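# Seat gear and two bearing rings in near-row holders

## Task

Using the row of holders closest to the robot, place the gear and both bearing rings lying flat, each one in the holder shaped to match it, and release the grip on them at the end.

## Robot and tools

Robot: two arms, left_arm and right_arm, each a six-joint arm with a two-finger parallel gripper. In the shared scene frame the origin sits on the table top midway between the arms, +x points out over the table, +z points up, and left_arm stands on the +y side. The names left and right do not correspond to image sides. Bases: left_arm at (+0.023, +0.334, 0) m, quat_wxyz (+0.996, 0, 0, +0.093); right_arm at (-0.039, -0.262, 0) m, quat_wxyz (+1.000, 0, 0, -0.013).

Gripper axes: the fingers extend along the gripper's +z and close along its y. end_effector_position is the point between the pads, roughly 1 cm short of the fingertips. Full open is 0.094 m.

Result lines: a state line 'left_arm: ... | right_arm: ...' reports each gripper's position (m) and quat_wxyz in the scene frame; at long reach the reported position can be off. 'Hand target' shows the pose the controller currently drives toward. grip_measured is the finger opening on the command scale (the last Joint positions number is the opening in metres; readings may be off by about 1 mm). 'pose unreachable' means the clearance check altered or blocked that arm's command. FAULT or OVER-TEMPERATURE FAULT means an arm stopped. MOTOR HOT warns at 75 °C; 90 °C stops the arm 10 s; 100 °C makes it go limp and fall. Joint torques are total drive outputs with per-unit offsets and noise. Joint ranges (rad): waist -2.618 to 3.054, shoulder 0 to 3.142, elbow 0 to 3.142, wrist pitch -1.571 to 1.571, wrist yaw -1.571 to 1.571, wrist roll -2.094 to 2.094. Cameras cam_head_left and cam_head_right, 504x504 each.

Row format (shared by tools): one flat list of 14 numbers, each in [-1, 1], always covering both arms: dx, dy, dz, rx, ry, rz, opening for left_arm, then the same seven for right_arm. dx..rz are an offset relative to the gripper's measured pose at the start of the action (not a pose), expressed in that gripper's own axes; 1.0 equals 0.6 m for translation or 180 degrees for rotation, and rx, ry, rz form one rotation vector. Opening is absolute: +1 fully open, -1 closed.

execute_actions(actions): a list of actions, each a table of up to 15 rows; each row lasts one 1/30 s step and a short table repeats its last row to fill 15 steps (0.5 s). Every row in an action is an offset from that action's start pose, not from the prior row. For a call's first action the start pose is the last one reported in this scene. An empty list just returns state and images. Per step the command is clipped to within 70 mm and 16 degrees of the measured pose, so large offsets need several actions; afterwards the arm continues at most to the last clipped pose. Position has priority over orientation when both can't be met.

move(target, speed, blocking): target is one 14-number row as above, an offset from the pose in this scene's latest result. Both grippers follow straight paths that finish together, lasting 0.5 to 10 s (cut off at 10 s). speed is m/s, 0.002 to 0.5, default 0.25; rotation is limited to twice that in rad/s. Paths ignore obstacles and the other arm; grippers lag, stray, and may overshoot the speed near full stretch. Openings are applied at the start. Faster moves and targets set deeper past contact hit and press harder. The 'move:' line gives the ending (done, off_target, moving, held, fault) and limits (paced = pose clipped; held = some steps blocked, after which the arm may surge). blocking=false returns after 0.5 s; until the move shows ended, further moves and actions are refused, so use wait or stop.

wait(seconds): 0 to 10 s, arms hold last command; returns early when a running move ends. stop(): brakes the running move (needs room). zoom_image(camera, region): region [x0, y0, x1, y1] pixels, up to 504x504, from the latest image. read_manual(section): licence texts only. finished_scene(scene): ends scene 1 or 2 irreversibly; the goal must already hold and persist.

Holding and sagging: arms tend to settle a centimetre or more low, and repeated zero offsets let them drift down. To hold an arm still, send the correction back to its desired pose first, then zeros, raising the aim if it stays low. Send the idle gripper its proper opening every call.

Gripping: command about 0.03 below grip_measured to hold firmly, less for a lighter hold. Pads push up to about 50 to 62 N, less for parts under 2 mm thick, with a brief spike on contact.

Avoid: arm-on-arm collisions or pressing, dropping or slamming parts, hard pushes, and anything falling or being knocked off the table (that fails the task). Parts may be briefly tugged or nudged by outside disturbances. Less robot time, smooth motion and low effort help.

Each tool is called after "Request:" as name(argument=value, ...) on one line, values as JSON.

## Session

I'll start by looking at the scene.

Request:
execute_actions(actions=[])

Scene clock: 0.00 s.
left_arm: end_effector_position=(+0.4991, +0.3872, +0.1915) grip_measured=+1.000 end_effector_quat_wxyz=(+0.209, +0.281, +0.712, +0.609) | right_arm: end_effector_position=(+0.0220, +0.1440, +0.2221) grip_measured=+1.000 end_effector_quat_wxyz=(+0.670, -0.592, +0.388, -0.222)
Joint positions: left_arm=[-0.407  1.83   1.06   0.414 -1.058  1.303  0.094] | right_arm=[ 1.853  1.644  0.723  0.914  1.155 -1.305  0.094]
Joint velocities: left_arm=[ 0.002 -0.012  0.012 -0.007 -0.051 -0.037  0.   ] | right_arm=[-0.012  0.012  0.007  0.037  0.066 -0.095  0.   ]
Joint torques (N m, as the arm reports them, + toward a larger angle): no reading
Hand target (left_arm): +0.499, +0.388, +0.202; +0.219, +0.268, +0.712, +0.611
Hand target (right_arm): +0.022, +0.144, +0.226; +0.674, -0.587, +0.393, -0.216

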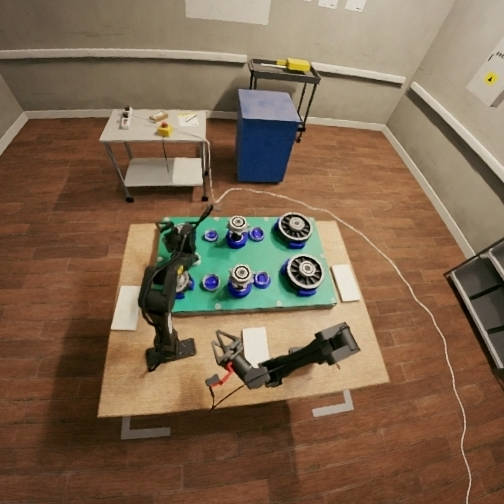

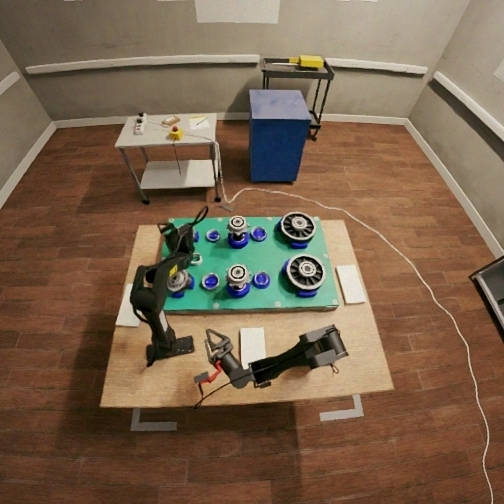

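Request:
zoom_image(camera="cam_head_left", region=[100, 200, 400, 420])

Request:
zoom_image(camera="cam_head_right", region=[100, 200, 400, 420])

Region (100, 200, 400, 420) of cam_head_left's 504x504 image, scaled by 1.680, with more detail than that image has; it fills the top 370 rows of this view, and the rest is white.

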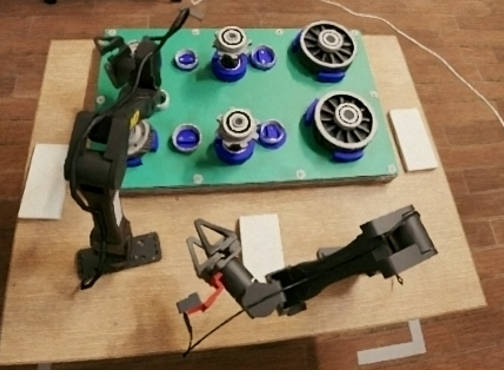

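Region (100, 200, 400, 420) of cam_head_right's 504x504 image, scaled by 1.680, with more detail than that image has; it fills the top 370 rows of this view, and the rest is white.

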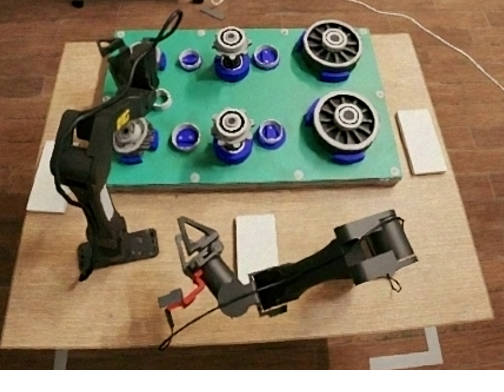

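Request:
zoom_image(camera="cam_head_right", region=[150, 205, 290, 320])

Request:
zoom_image(camera="cam_head_left", region=[150, 205, 290, 320])

Region (150, 205, 290, 320) of cam_head_right's 504x504 image, scaled by 3.600, with more detail than that image has; it fills the top 414 rows of this view, and the rest is white.

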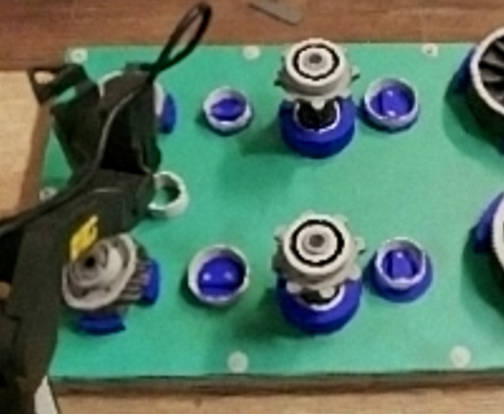

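Region (150, 205, 290, 320) of cam_head_left's 504x504 image, scaled by 3.600, with more detail than that image has; it fills the top 414 rows of this view, and the rest is white.

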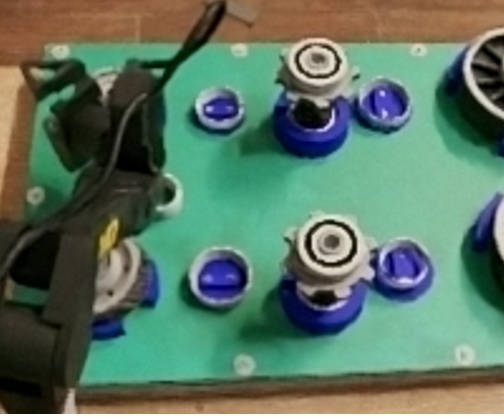

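Request:
move(target=[0.622, 0.0387, -0.185, 0.4296, 0.1474, -0.198, 1, 0, 0, 0, 0, 0, 0, 1], speed=0.25)

Scene clock: 54.37 s.
left_arm: end_effector_position=(+0.1536, +0.5519, +0.2426) grip_measured=+1.000 end_effector_quat_wxyz=(+0.039, -0.002, +0.995, +0.091) | right_arm: end_effector_position=(+0.0220, +0.1440, +0.2221) grip_measured=+1.000 end_effector_quat_wxyz=(+0.670, -0.592, +0.388, -0.222)
Joint positions: left_arm=[ 0.817  1.411  1.609 -1.574 -0.033  1.004  0.094] | right_arm=[ 1.853  1.644  0.723  0.914  1.155 -1.305  0.094]
Joint velocities: left_arm=[-0.002 -0.007  0.027 -0.081  0.037 -0.037  0.   ] | right_arm=[ 0.002 -0.007  0.007  0.051 -0.037  0.066  0.   ]
Joint torques (N m, as the arm reports them, + toward a larger angle): left_arm=[ 0.57 -4.78  6.44  0.27  0.12 -0.03] | right_arm=[ 0.11 -7.43  5.44  1.72  0.03  0.02]
Hand target (left_arm): +0.152, +0.548, +0.250; +0.048, -0.001, +0.994, +0.096
Hand target (right_arm): +0.022, +0.144, +0.222; +0.670, -0.592, +0.388, -0.222
Off the commanded pose (left_arm): 0.008 m, 11 deg.
Off the commanded pose (right_arm): 0.000 m, 0 deg.
joint sent to its limit (left arm) — the command would take joint 4 (wrist pitch) past its lower limit, so that joint was sent only as far as its limit.
move: off_target (left_arm)

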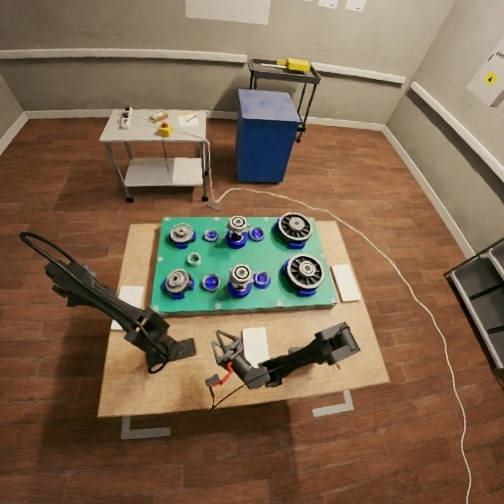

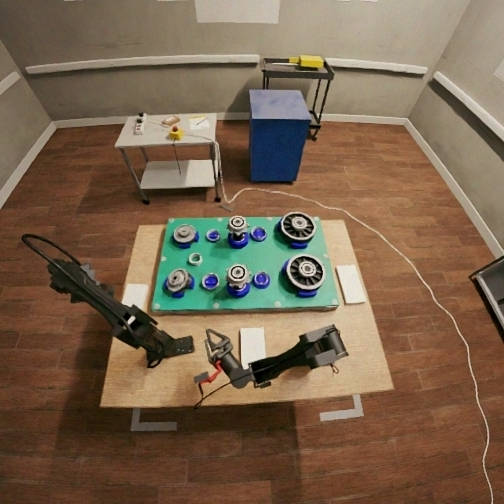

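Request:
zoom_image(camera="cam_head_left", region=[145, 210, 285, 320])

Request:
zoom_image(camera="cam_head_right", region=[145, 210, 285, 320])

Region (145, 210, 285, 320) of cam_head_left's 504x504 image, scaled by 3.600, with more detail than that image has; it fills the top 396 rows of this view, and the rest is white.

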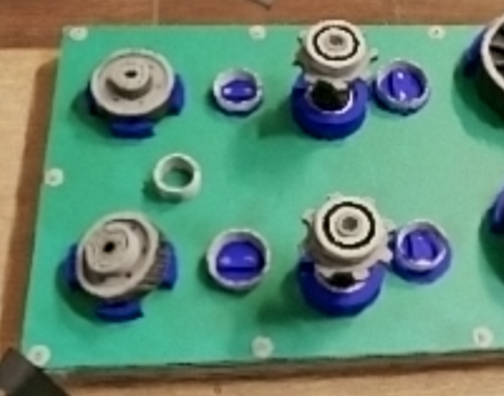

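Region (145, 210, 285, 320) of cam_head_right's 504x504 image, scaled by 3.600, with more detail than that image has; it fills the top 396 rows of this view, and the rest is white.

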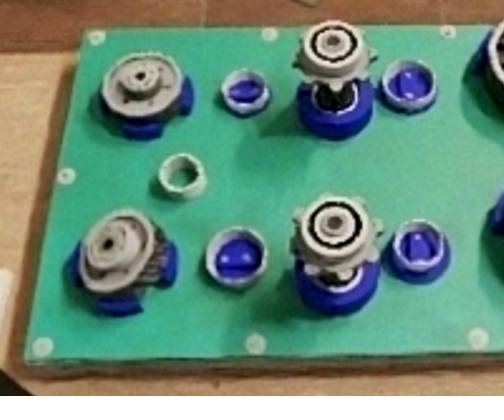

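Request:
zoom_image(camera="cam_head_left", region=[155, 245, 230, 305])

Request:
zoom_image(camera="cam_head_right", region=[155, 245, 230, 305])

Request:
zoom_image(camera="cam_head_left", region=[195, 255, 280, 305])

Request:
zoom_image(camera="cam_head_left", region=[160, 212, 275, 255])

Region (155, 245, 230, 305) of cam_head_left's 504x504 image, scaled by 6.720, with more detail than that image has; it fills the top 403 rows of this view, and the rest is white.

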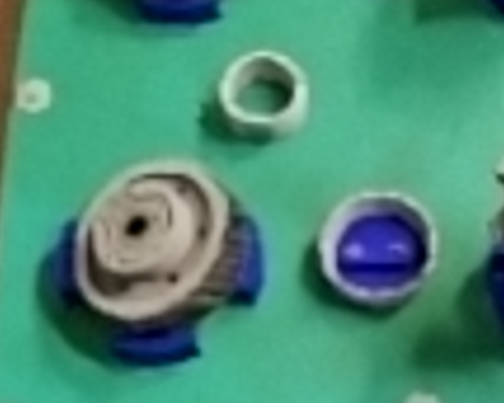

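Region (155, 245, 230, 305) of cam_head_right's 504x504 image, scaled by 6.720, with more detail than that image has; it fills the top 403 rows of this view, and the rest is white.

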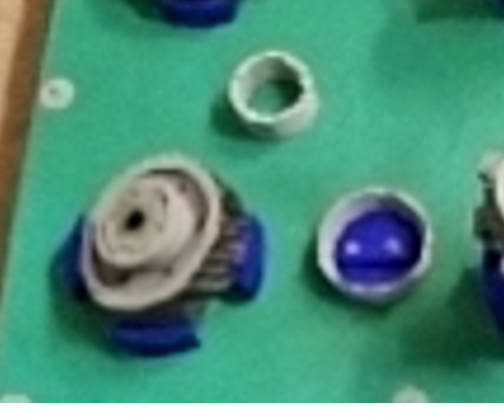

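Region (195, 255, 280, 305) of cam_head_left's 504x504 image, scaled by 5.929, with more detail than that image has; it fills the top 296 rows of this view, and the rest is white.

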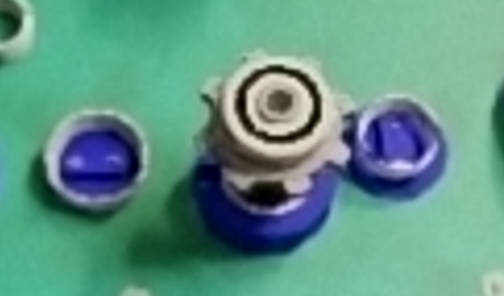

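Region (160, 212, 275, 255) of cam_head_left's 504x504 image, scaled by 4.383, with more detail than that image has; it fills the top 188 rows of this view, and the rest is white.

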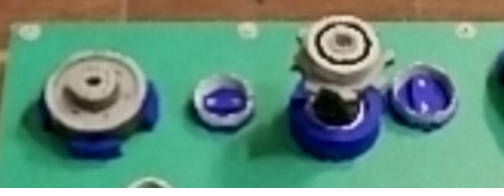

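Request:
zoom_image(camera="cam_head_left", region=[20, 220, 220, 420])

Request:
zoom_image(camera="cam_head_left", region=[200, 210, 400, 410])

Region (20, 220, 220, 420) of cam_head_left's 504x504 image, scaled by 2.520, with more detail than that image has.

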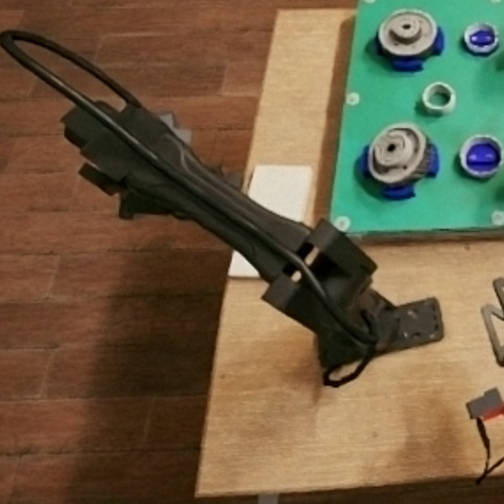

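Region (200, 210, 400, 410) of cam_head_left's 504x504 image, scaled by 2.520, with more detail than that image has.

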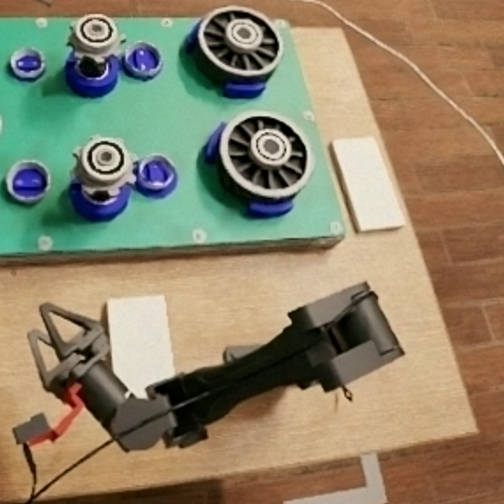

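Request:
zoom_image(camera="cam_head_right", region=[20, 220, 220, 420])

Request:
zoom_image(camera="cam_head_right", region=[200, 210, 400, 410])

Region (20, 220, 220, 420) of cam_head_right's 504x504 image, scaled by 2.520, with more detail than that image has.

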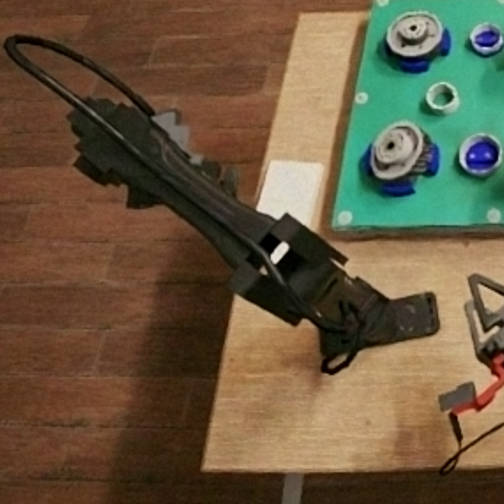

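Region (200, 210, 400, 410) of cam_head_right's 504x504 image, scaled by 2.520, with more detail than that image has.

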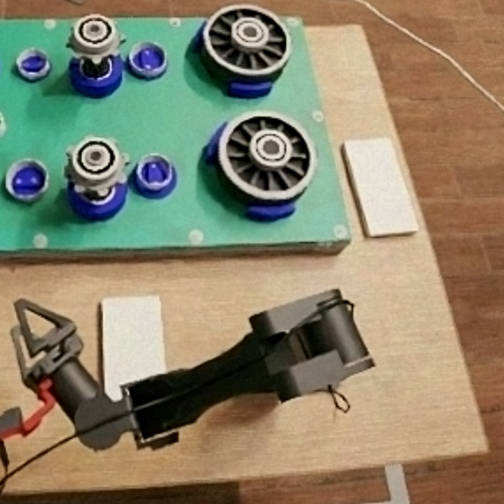

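Request:
move(target=[-0.2083, -0.6678, 0.0505, 0.0396, 0.0529, -0.3309, 1, 0.529, -0.0687, -0.0408, -0.1798, 0.5428, 0.4796, 1], speed=0.3)

Scene clock: 178.87 s.
left_arm: end_effector_position=(+0.2746, +0.1766, +0.1466) grip_measured=+1.000 end_effector_quat_wxyz=(+0.001, -0.498, +0.867, +0.018) | right_arm: end_effector_position=(+0.1991, -0.1196, +0.1757) grip_measured=+1.000 end_effector_quat_wxyz=(-0.001, +0.004, +1.000, -0.005)
Joint positions: left_arm=[-0.759  1.696  1.513 -1.419 -0.018 -1.615  0.094] | right_arm=[ 0.568  1.612  1.538 -1.504  0.009  0.55   0.094]
Joint velocities: left_arm=[-0.017 -0.007 -0.007 -0.081 -0.007 -0.037  0.   ] | right_arm=[ 0.002 -0.007 -0.007  0.081 -0.022 -0.081  0.   ]
Joint torques (N m, as the arm reports them, + toward a larger angle): left_arm=[-0.75 -5.89  8.01  0.    0.04 -0.1 ] | right_arm=[-0.41 -6.65  6.84  0.15 -0.01 -0.06]
Hand target (left_arm): +0.280, +0.171, +0.153; +0.009, -0.499, +0.867, +0.004
Hand target (right_arm): +0.200, -0.119, +0.180; -0.002, -0.000, +1.000, -0.002
Off the commanded pose (left_arm): 0.017 m, 2 deg.
Off the commanded pose (right_arm): 0.005 m, 1 deg.
move: off_target (left_arm); limits=paced

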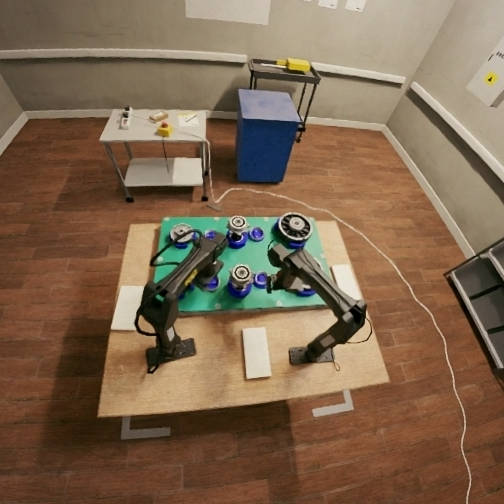

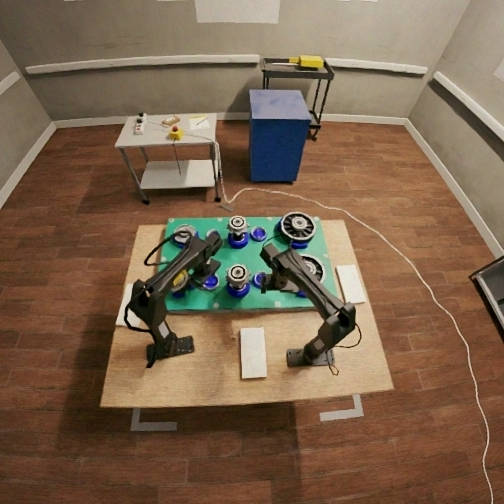

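Request:
zoom_image(camera="cam_head_left", region=[140, 220, 320, 380])

Request:
zoom_image(camera="cam_head_right", region=[140, 220, 320, 380])

Region (140, 220, 320, 380) of cam_head_left's 504x504 image, scaled by 2.800, with more detail than that image has.

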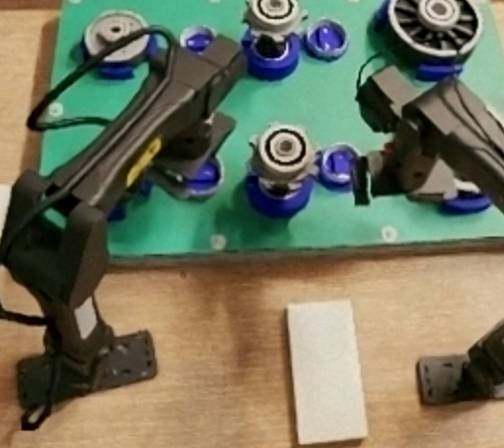

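Region (140, 220, 320, 380) of cam_head_right's 504x504 image, scaled by 2.800, with more detail than that image has.

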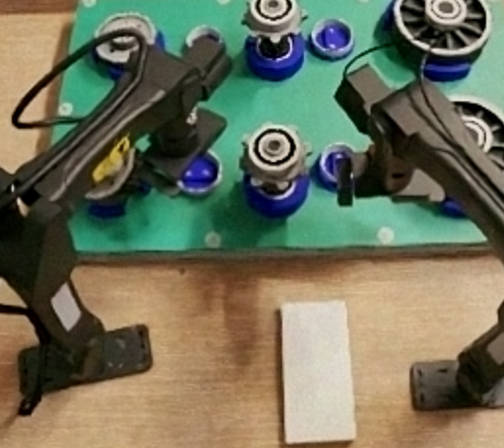

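Request:
zoom_image(camera="cam_head_left", region=[280, 330, 350, 380])

Request:
zoom_image(camera="cam_head_left", region=[135, 325, 205, 375])

Request:
zoom_image(camera="cam_head_left", region=[250, 250, 320, 310])

Request:
zoom_image(camera="cam_head_right", region=[170, 245, 240, 305])

Region (280, 330, 350, 380) of cam_head_left's 504x504 image, scaled by 7.200, with more detail than that image has; it fills the top 360 rows of this view, and the rest is white.

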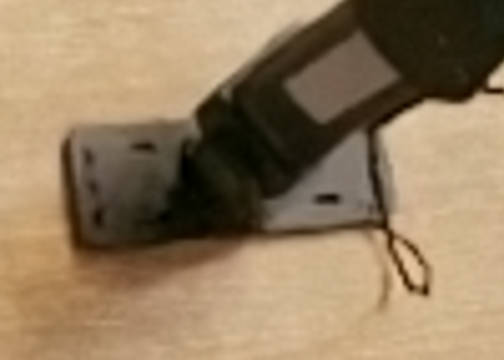

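Region (135, 325, 205, 375) of cam_head_left's 504x504 image, scaled by 7.200, with more detail than that image has; it fills the top 360 rows of this view, and the rest is white.

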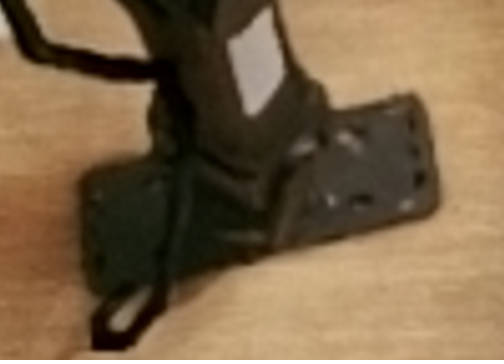

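Region (250, 250, 320, 310) of cam_head_left's 504x504 image, scaled by 7.200, with more detail than that image has; it fills the top 432 rows of this view, and the rest is white.

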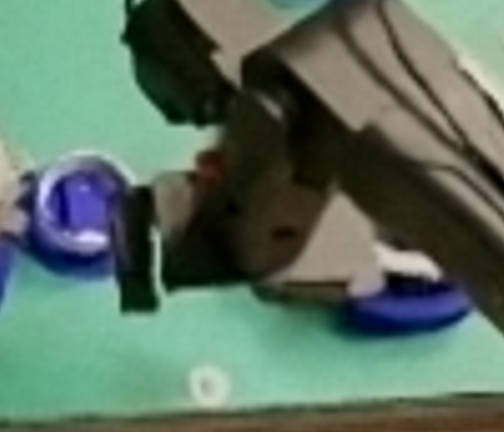

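Region (170, 245, 240, 305) of cam_head_right's 504x504 image, scaled by 7.200, with more detail than that image has; it fills the top 432 rows of this view, and the rest is white.

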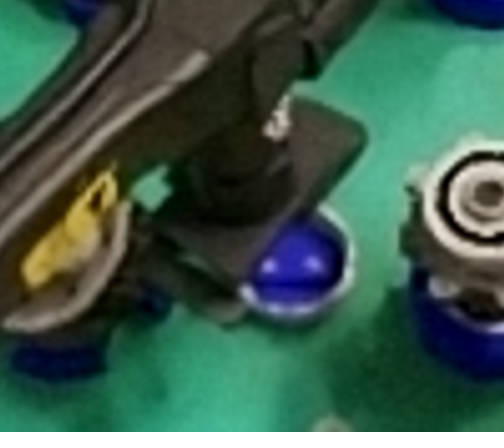

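Request:
zoom_image(camera="cam_head_left", region=[200, 295, 250, 325])

Request:
zoom_image(camera="cam_head_left", region=[300, 205, 350, 255])

Region (200, 295, 250, 325) of cam_head_left's 504x504 image, scaled by 10.080, with more detail than that image has; it fills the top 302 rows of this view, and the rest is white.

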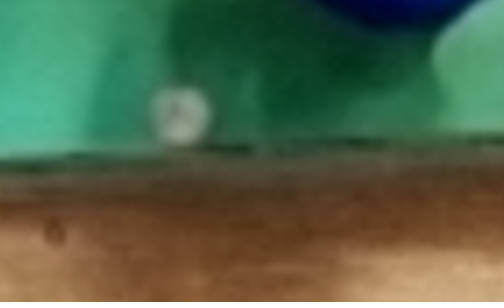

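Region (300, 205, 350, 255) of cam_head_left's 504x504 image, scaled by 10.080, with more detail than that image has.

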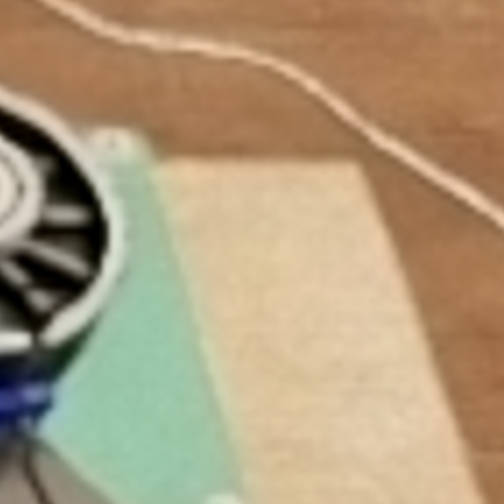

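Request:
move(target=[0.002, -0.052, 0.0527, 0.0096, 0.0063, -0.0014, 1, -0.1717, 0.0577, 0.0367, 0, 0, 0.444, 1], speed=0.3)

Scene clock: 240.43 s.
left_arm: end_effector_position=(+0.2990, +0.1574, +0.1171) grip_measured=+1.000 end_effector_quat_wxyz=(+0.001, -0.498, +0.867, -0.000) | right_arm: end_effector_position=(+0.3015, -0.0813, +0.1518) grip_measured=+1.000 end_effector_quat_wxyz=(+0.003, +0.637, +0.771, +0.003)
Joint positions: left_arm=[-0.759  1.783  1.499 -1.285 -0.002 -1.616  0.094] | right_arm=[ 0.514  2.026  1.963 -1.501  0.003  1.869  0.094]
Joint velocities: left_arm=[-0.012  0.002 -0.007 -0.007 -0.007 -0.022  0.   ] | right_arm=[ 0.002  0.007 -0.022  0.007 -0.095  0.022  0.   ]
Joint torques (N m, as the arm reports them, + toward a larger angle): left_arm=[ 0.91 -6.47  4.97  0.1   0.07  0.01] | right_arm=[ -0.38 -10.49   6.87   0.08   0.05   0.16]
Hand target (left_arm): +0.300, +0.160, +0.115; -0.001, -0.500, +0.866, +0.000
Hand target (right_arm): +0.302, -0.085, +0.154; +0.003, +0.645, +0.764, -0.004
Off the commanded pose (left_arm): 0.005 m, 0 deg.
Off the commanded pose (right_arm): 0.005 m, 1 deg.
move: done

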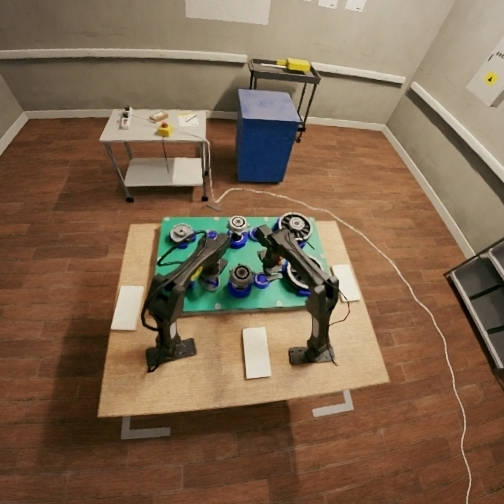

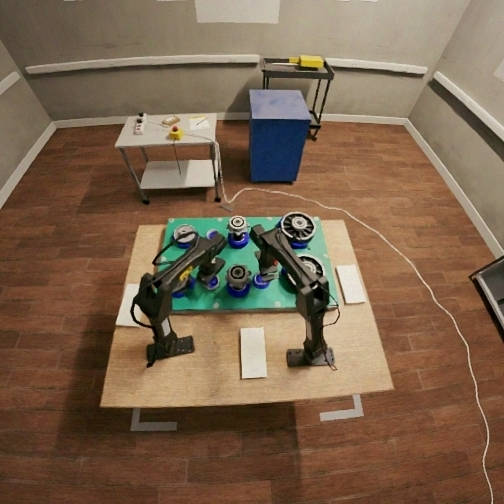

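Request:
zoom_image(camera="cam_head_left", region=[185, 235, 295, 305])

Request:
zoom_image(camera="cam_head_right", region=[185, 235, 295, 305])

Region (185, 235, 295, 305) of cam_head_left's 504x504 image, scaled by 4.582, with more detail than that image has; it fills the top 321 rows of this view, and the rest is white.

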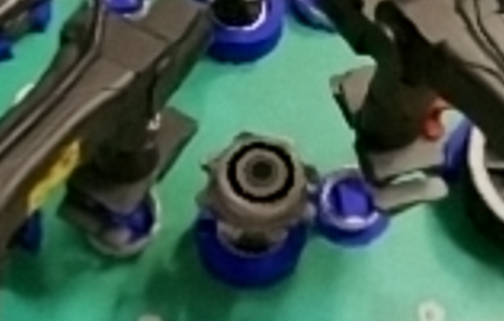

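Region (185, 235, 295, 305) of cam_head_right's 504x504 image, scaled by 4.582, with more detail than that image has; it fills the top 321 rows of this view, and the rest is white.

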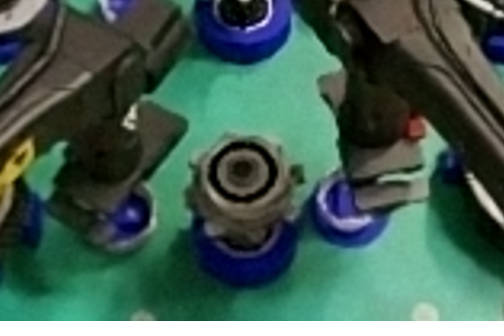

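Request:
move(target=[-0.0054, -0.0007, 0.07, 0, 0, 0, 1, 0.0183, 0.0043, 0.0613, 0, 0, 0, 1], speed=0.04)

Request:
zoom_image(camera="cam_head_left", region=[185, 235, 295, 305])

Request:
zoom_image(camera="cam_head_right", region=[185, 235, 295, 305])

Scene clock: 256.90 s.
left_arm: end_effector_position=(+0.3005, +0.1564, +0.0794) grip_measured=+1.000 end_effector_quat_wxyz=(+0.002, -0.497, +0.868, -0.002) | right_arm: end_effector_position=(+0.3035, -0.0722, +0.1222) grip_measured=+1.000 end_effector_quat_wxyz=(+0.004, +0.636, +0.772, +0.008)
Joint positions: left_arm=[-0.759  1.804  1.374 -1.136 -0.002 -1.613  0.094] | right_arm=[ 0.531  2.026  1.844 -1.372  0.001  1.884  0.094]
Joint velocities: left_arm=[-0.027 -0.007  0.007 -0.037 -0.007  0.007  0.   ] | right_arm=[-0.012  0.012  0.002 -0.051  0.095 -0.051  0.   ]
Joint torques (N m, as the arm reports them, + toward a larger angle): left_arm=[ 0.5  -6.78  4.43  0.12  0.09  0.  ] | right_arm=[  0.56 -10.68   4.21   0.48   0.03   0.14]
Hand target (left_arm): +0.301, +0.159, +0.075; +0.001, -0.498, +0.867, -0.000
Hand target (right_arm): +0.302, -0.070, +0.115; +0.003, +0.637, +0.771, +0.002
Off the commanded pose (left_arm): 0.006 m, 0 deg.
Off the commanded pose (right_arm): 0.008 m, 1 deg.
move: done

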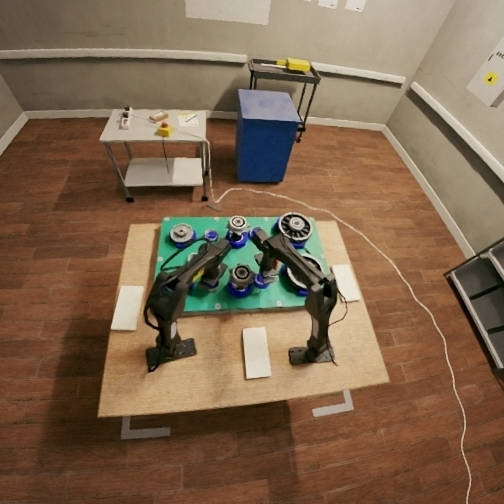

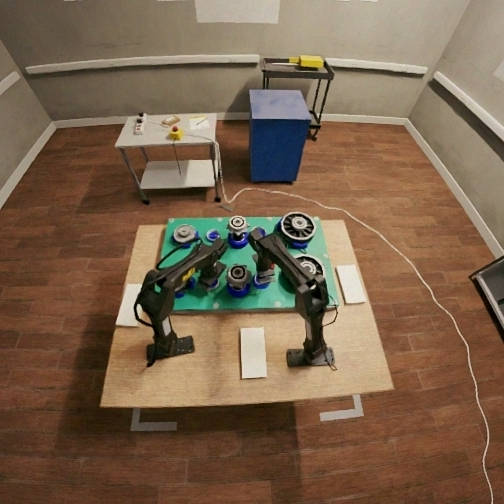

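Region (185, 235, 295, 305) of cam_head_left's 504x504 image, scaled by 4.582, with more detail than that image has; it fills the top 321 rows of this view, and the rest is white.

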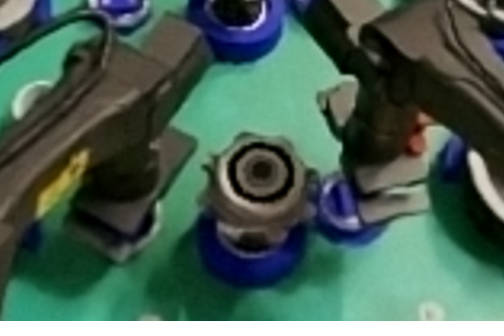

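Region (185, 235, 295, 305) of cam_head_right's 504x504 image, scaled by 4.582, with more detail than that image has; it fills the top 321 rows of this view, and the rest is white.

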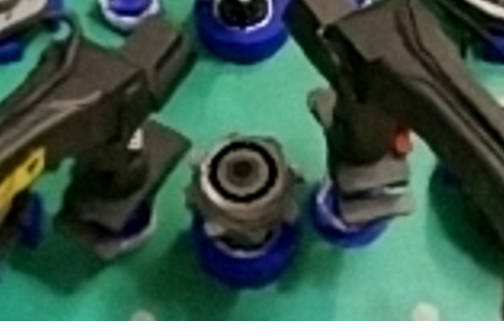

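Request:
move(target=[-0.008, 0.004, 0.028, 0, 0, 0, 1, 0.006, -0.002, 0.06, 0, 0, 0, 1], speed=0.03)

Request:
zoom_image(camera="cam_head_left", region=[185, 235, 295, 305])

Request:
zoom_image(camera="cam_head_right", region=[185, 235, 295, 305])

Scene clock: 264.57 s.
left_arm: end_effector_position=(+0.3000, +0.1568, +0.0789) grip_measured=+1.000 end_effector_quat_wxyz=(+0.003, -0.497, +0.868, -0.009) | right_arm: end_effector_position=(+0.3045, -0.0713, +0.0913) grip_measured=+1.000 end_effector_quat_wxyz=(+0.004, +0.636, +0.771, +0.011)
Joint positions: left_arm=[-0.756  1.789  1.353 -1.117  0.004 -1.609  0.094] | right_arm=[ 0.531  2.026  1.722 -1.244 -0.     1.884  0.094]
Joint velocities: left_arm=[-0.002 -0.007 -0.007 -0.037 -0.022 -0.007  0.   ] | right_arm=[-0.022 -0.002 -0.012 -0.095 -0.007 -0.066  0.   ]
Joint torques (N m, as the arm reports them, + toward a larger angle): left_arm=[ 1.05 -5.6   1.83  0.55 -0.04  0.04] | right_arm=[  0.7  -11.01   4.2    0.45  -0.03   0.11]
Hand target (left_arm): +0.300, +0.162, +0.063; +0.001, -0.497, +0.868, -0.001
Hand target (right_arm): +0.302, -0.069, +0.086; +0.004, +0.636, +0.772, +0.008
Off the commanded pose (left_arm): 0.017 m, 1 deg.
Off the commanded pose (right_arm): 0.006 m, 0 deg.
move: off_target (left_arm)

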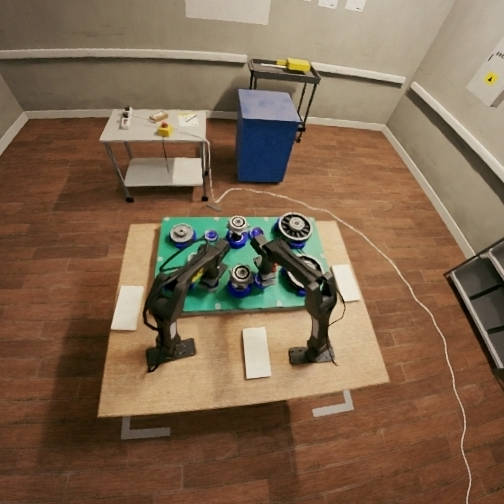

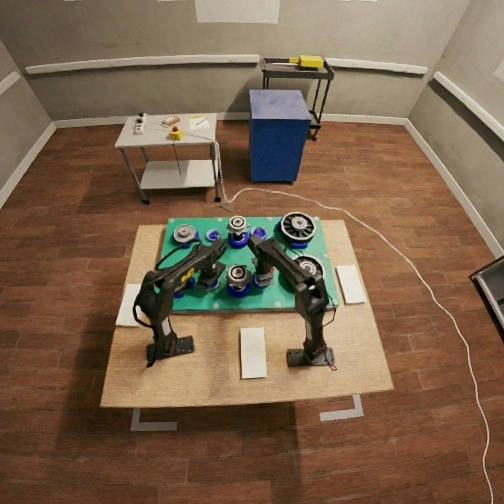

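Region (185, 235, 295, 305) of cam_head_left's 504x504 image, scaled by 4.582, with more detail than that image has; it fills the top 321 rows of this view, and the rest is white.

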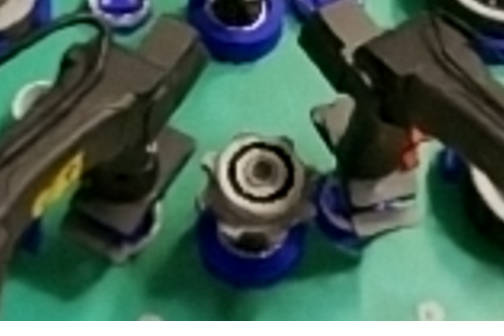

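Region (185, 235, 295, 305) of cam_head_right's 504x504 image, scaled by 4.582, with more detail than that image has; it fills the top 321 rows of this view, and the rest is white.

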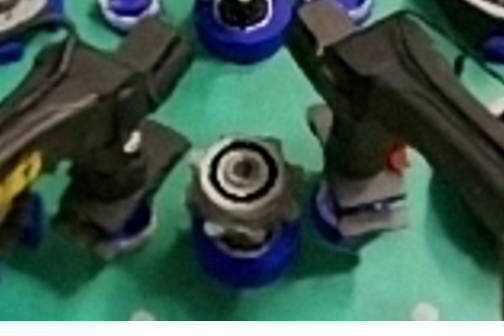

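Request:
move(target=[0, 0, -0.006, 0, 0, 0, 0.55, 0, 0, 0, 0, 0, 0, 0.55], speed=0.03)

Scene clock: 271.17 s.
left_arm: end_effector_position=(+0.2941, +0.1602, +0.0792) grip_measured=+0.579 end_effector_quat_wxyz=(-0.004, -0.497, +0.868, +0.003) | right_arm: end_effector_position=(+0.3047, -0.0709, +0.0913) grip_measured=+0.552 end_effector_quat_wxyz=(+0.004, +0.636, +0.771, +0.012)
Joint positions: left_arm=[-0.756  1.788  1.353 -1.145  0.005 -1.609  0.074] | right_arm=[ 0.531  2.026  1.722 -1.243 -0.002  1.884  0.073]
Joint velocities: left_arm=[ 0.017 -0.017 -0.022 -0.007  0.007 -0.066  0.   ] | right_arm=[-0.017  0.002 -0.007 -0.051 -0.022  0.007 -0.001]
Joint torques (N m, as the arm reports them, + toward a larger angle): left_arm=[ 0.11 -6.94  6.55  0.13  0.01 -0.09] | right_arm=[  0.1  -11.48   5.48   0.35   0.     0.02]
Hand target (left_arm): +0.300, +0.157, +0.083; +0.003, -0.497, +0.868, -0.009
Hand target (right_arm): +0.304, -0.071, +0.091; +0.004, +0.636, +0.771, +0.011
Off the commanded pose (left_arm): 0.008 m, 2 deg.
Off the commanded pose (right_arm): 0.000 m, 0 deg.
move: done

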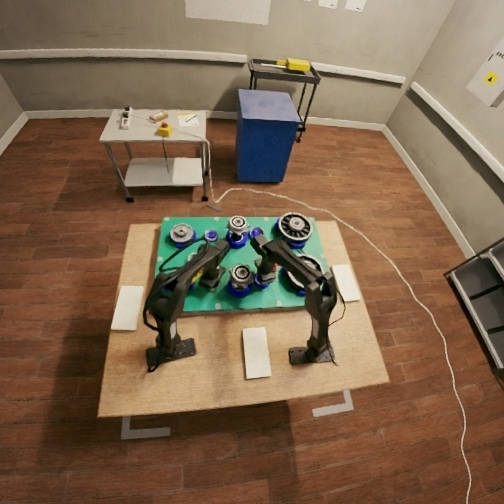

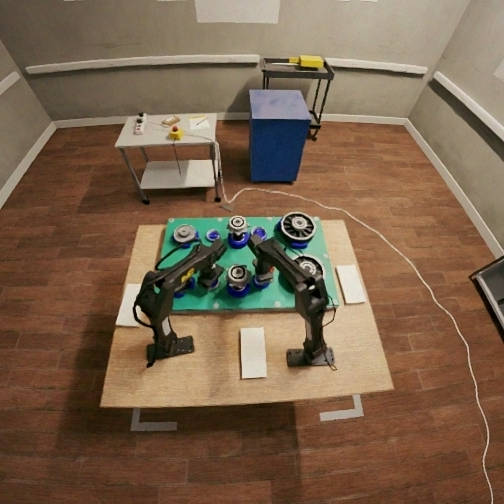

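Request:
move(target=[0, 0, -0.09, 0, 0, 0, 0.545, 0.004, -0.018, -0.008, 0, 0, 0, 0.2], speed=0.05)

Request:
zoom_image(camera="cam_head_left", region=[185, 235, 295, 305])

Request:
zoom_image(camera="cam_head_right", region=[185, 235, 295, 305])

Scene clock: 281.23 s.
left_arm: end_effector_position=(+0.2921, +0.1615, +0.1193) grip_measured=+0.579 end_effector_quat_wxyz=(-0.011, -0.497, +0.868, +0.015) | right_arm: end_effector_position=(+0.2982, -0.0714, +0.0912) grip_measured=+0.308 end_effector_quat_wxyz=(+0.002, +0.635, +0.772, +0.009)
Joint positions: left_arm=[-0.756  1.788  1.513 -1.332  0.005 -1.609  0.074] | right_arm=[ 0.537  2.008  1.696 -1.241 -0.004  1.888  0.061]
Joint velocities: left_arm=[-0.002  0.012 -0.007 -0.051  0.007 -0.007  0.   ] | right_arm=[ 0.002 -0.027 -0.002 -0.037 -0.037  0.022  0.   ]
Joint torques (N m, as the arm reports them, + toward a larger angle): left_arm=[ 0.12 -8.23  8.21 -0.34  0.04 -0.01] | right_arm=[  0.56 -12.89   4.21   0.39  -0.05   0.15]
Hand target (left_arm): +0.294, +0.161, +0.133; -0.004, -0.497, +0.868, +0.003
Hand target (right_arm): +0.294, -0.071, +0.096; +0.004, +0.636, +0.772, +0.012
Off the commanded pose (left_arm): 0.014 m, 2 deg.
Off the commanded pose (right_arm): 0.007 m, 0 deg.
move: off_target (left_arm)

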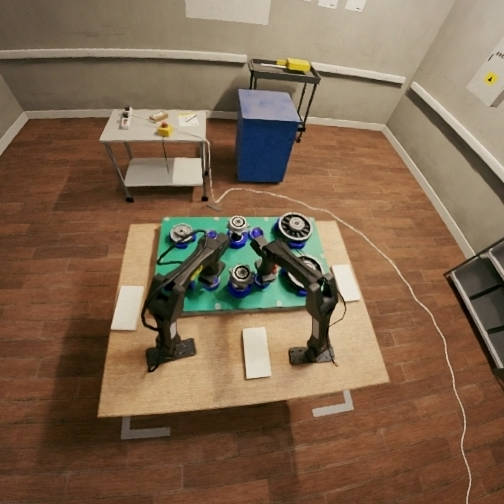

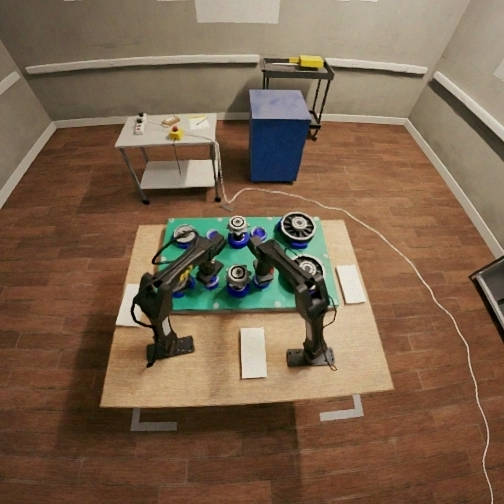

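Region (185, 235, 295, 305) of cam_head_left's 504x504 image, scaled by 4.582, with more detail than that image has; it fills the top 321 rows of this view, and the rest is white.

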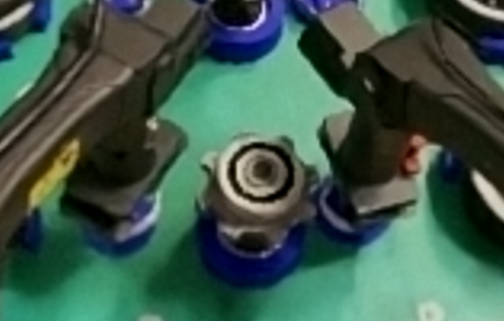

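Region (185, 235, 295, 305) of cam_head_right's 504x504 image, scaled by 4.582, with more detail than that image has; it fills the top 321 rows of this view, and the rest is white.

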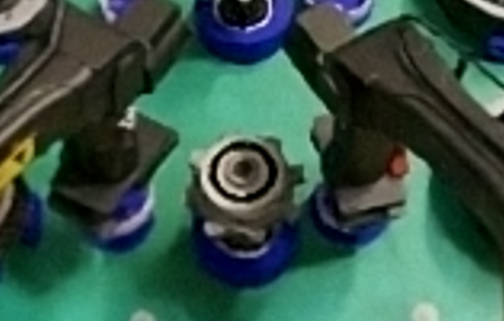

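Request:
move(target=[0, 0, -0.03, 0, 0, 0, 0.545, -0.01, 0, -0.09, 0, 0, 0, 0.275], speed=0.06)

Scene clock: 312.07 s.
left_arm: end_effector_position=(+0.2907, +0.1624, +0.1291) grip_measured=+0.579 end_effector_quat_wxyz=(-0.013, -0.497, +0.868, +0.020) | right_arm: end_effector_position=(+0.2979, -0.0749, +0.1364) grip_measured=+0.308 end_effector_quat_wxyz=(-0.000, +0.637, +0.771, +0.007)
Joint positions: left_arm=[-0.756  1.791  1.555 -1.382  0.005 -1.609  0.074] | right_arm=[ 0.529  2.008  1.876 -1.425 -0.006  1.883  0.061]
Joint velocities: left_arm=[ 0.002  0.012 -0.002  0.022 -0.037 -0.037  0.   ] | right_arm=[-0.012 -0.017  0.002 -0.007  0.095 -0.081 -0.001]
Joint torques (N m, as the arm reports them, + toward a larger angle): left_arm=[ 0.15 -6.75  8.25 -0.36  0.08 -0.02] | right_arm=[ -0.56 -11.76   7.02   0.07   0.03  -0.09]
Hand target (left_arm): +0.292, +0.162, +0.137; -0.011, -0.497, +0.868, +0.015
Hand target (right_arm): +0.299, -0.078, +0.145; +0.002, +0.635, +0.772, +0.009
Off the commanded pose (left_arm): 0.008 m, 1 deg.
Off the commanded pose (right_arm): 0.009 m, 0 deg.
move: done

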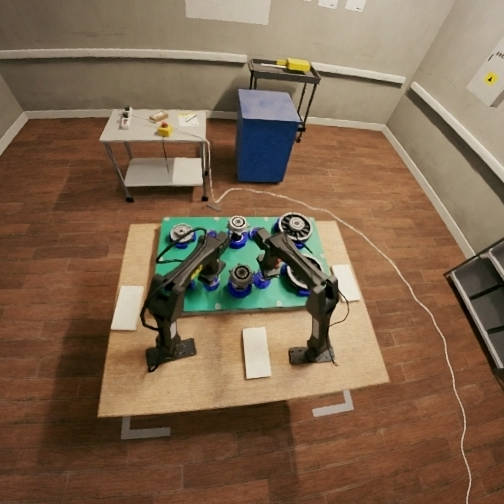

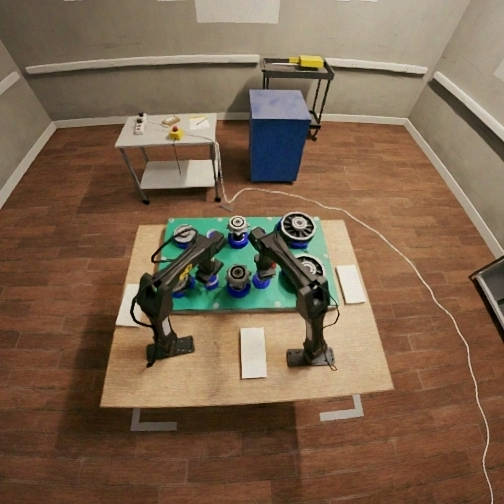

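Request:
move(target=[0.2075, 0.245, 0.052, 0.0143, -0.006, 0.2199, 0.545, 0.19, -0.503, 0.05, 0, 0, -0.328, 0.275], speed=0.2)

Request:
zoom_image(camera="cam_head_left", region=[150, 240, 320, 390])

Scene clock: 336.23 s.
left_arm: end_effector_position=(+0.1025, +0.1352, +0.0995) grip_measured=+0.579 end_effector_quat_wxyz=(-0.004, -0.174, +0.985, +0.012) | right_arm: end_effector_position=(-0.0198, -0.0220, +0.1014) grip_measured=+0.308 end_effector_quat_wxyz=(+0.002, +0.169, +0.986, -0.004)
Joint positions: left_arm=[-1.377  1.379  1.02  -1.236  0.004 -1.54   0.074] | right_arm=[ 1.514  1.469  1.104 -1.214  0.003  1.828  0.061]
Joint velocities: left_arm=[ 0.002 -0.017 -0.012  0.037 -0.007 -0.051  0.   ] | right_arm=[-0.012 -0.007 -0.012 -0.037  0.051 -0.007 -0.001]
Joint torques (N m, as the arm reports them, + toward a larger angle): left_arm=[-0.83 -5.07  5.36  0.04 -0.02 -0.11] | right_arm=[ 0.12 -7.19  4.62  0.42  0.13  0.18]
Hand target (left_arm): +0.103, +0.134, +0.104; +0.004, -0.174, +0.985, -0.003
Hand target (right_arm): -0.018, -0.022, +0.103; +0.008, +0.174, +0.985, +0.007
Off the commanded pose (left_arm): 0.008 m, 1 deg.
Off the commanded pose (right_arm): 0.004 m, 1 deg.
move: done

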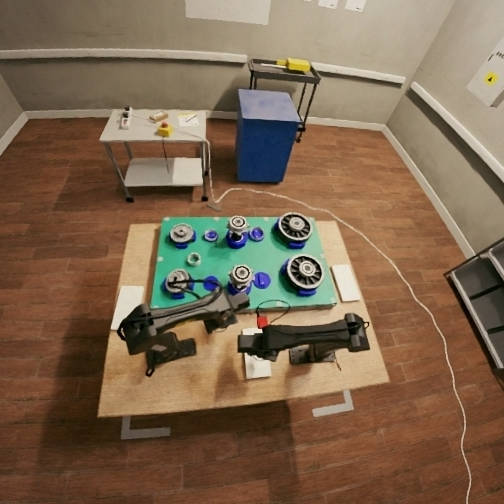

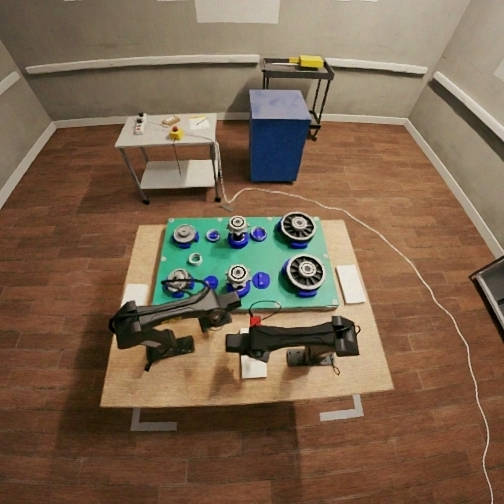

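Region (150, 240, 320, 390) of cam_head_left's 504x504 image, scaled by 2.965, with more detail than that image has; it fills the top 445 rows of this view, and the rest is white.

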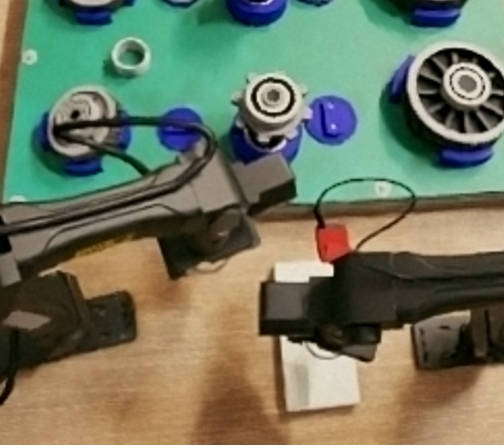

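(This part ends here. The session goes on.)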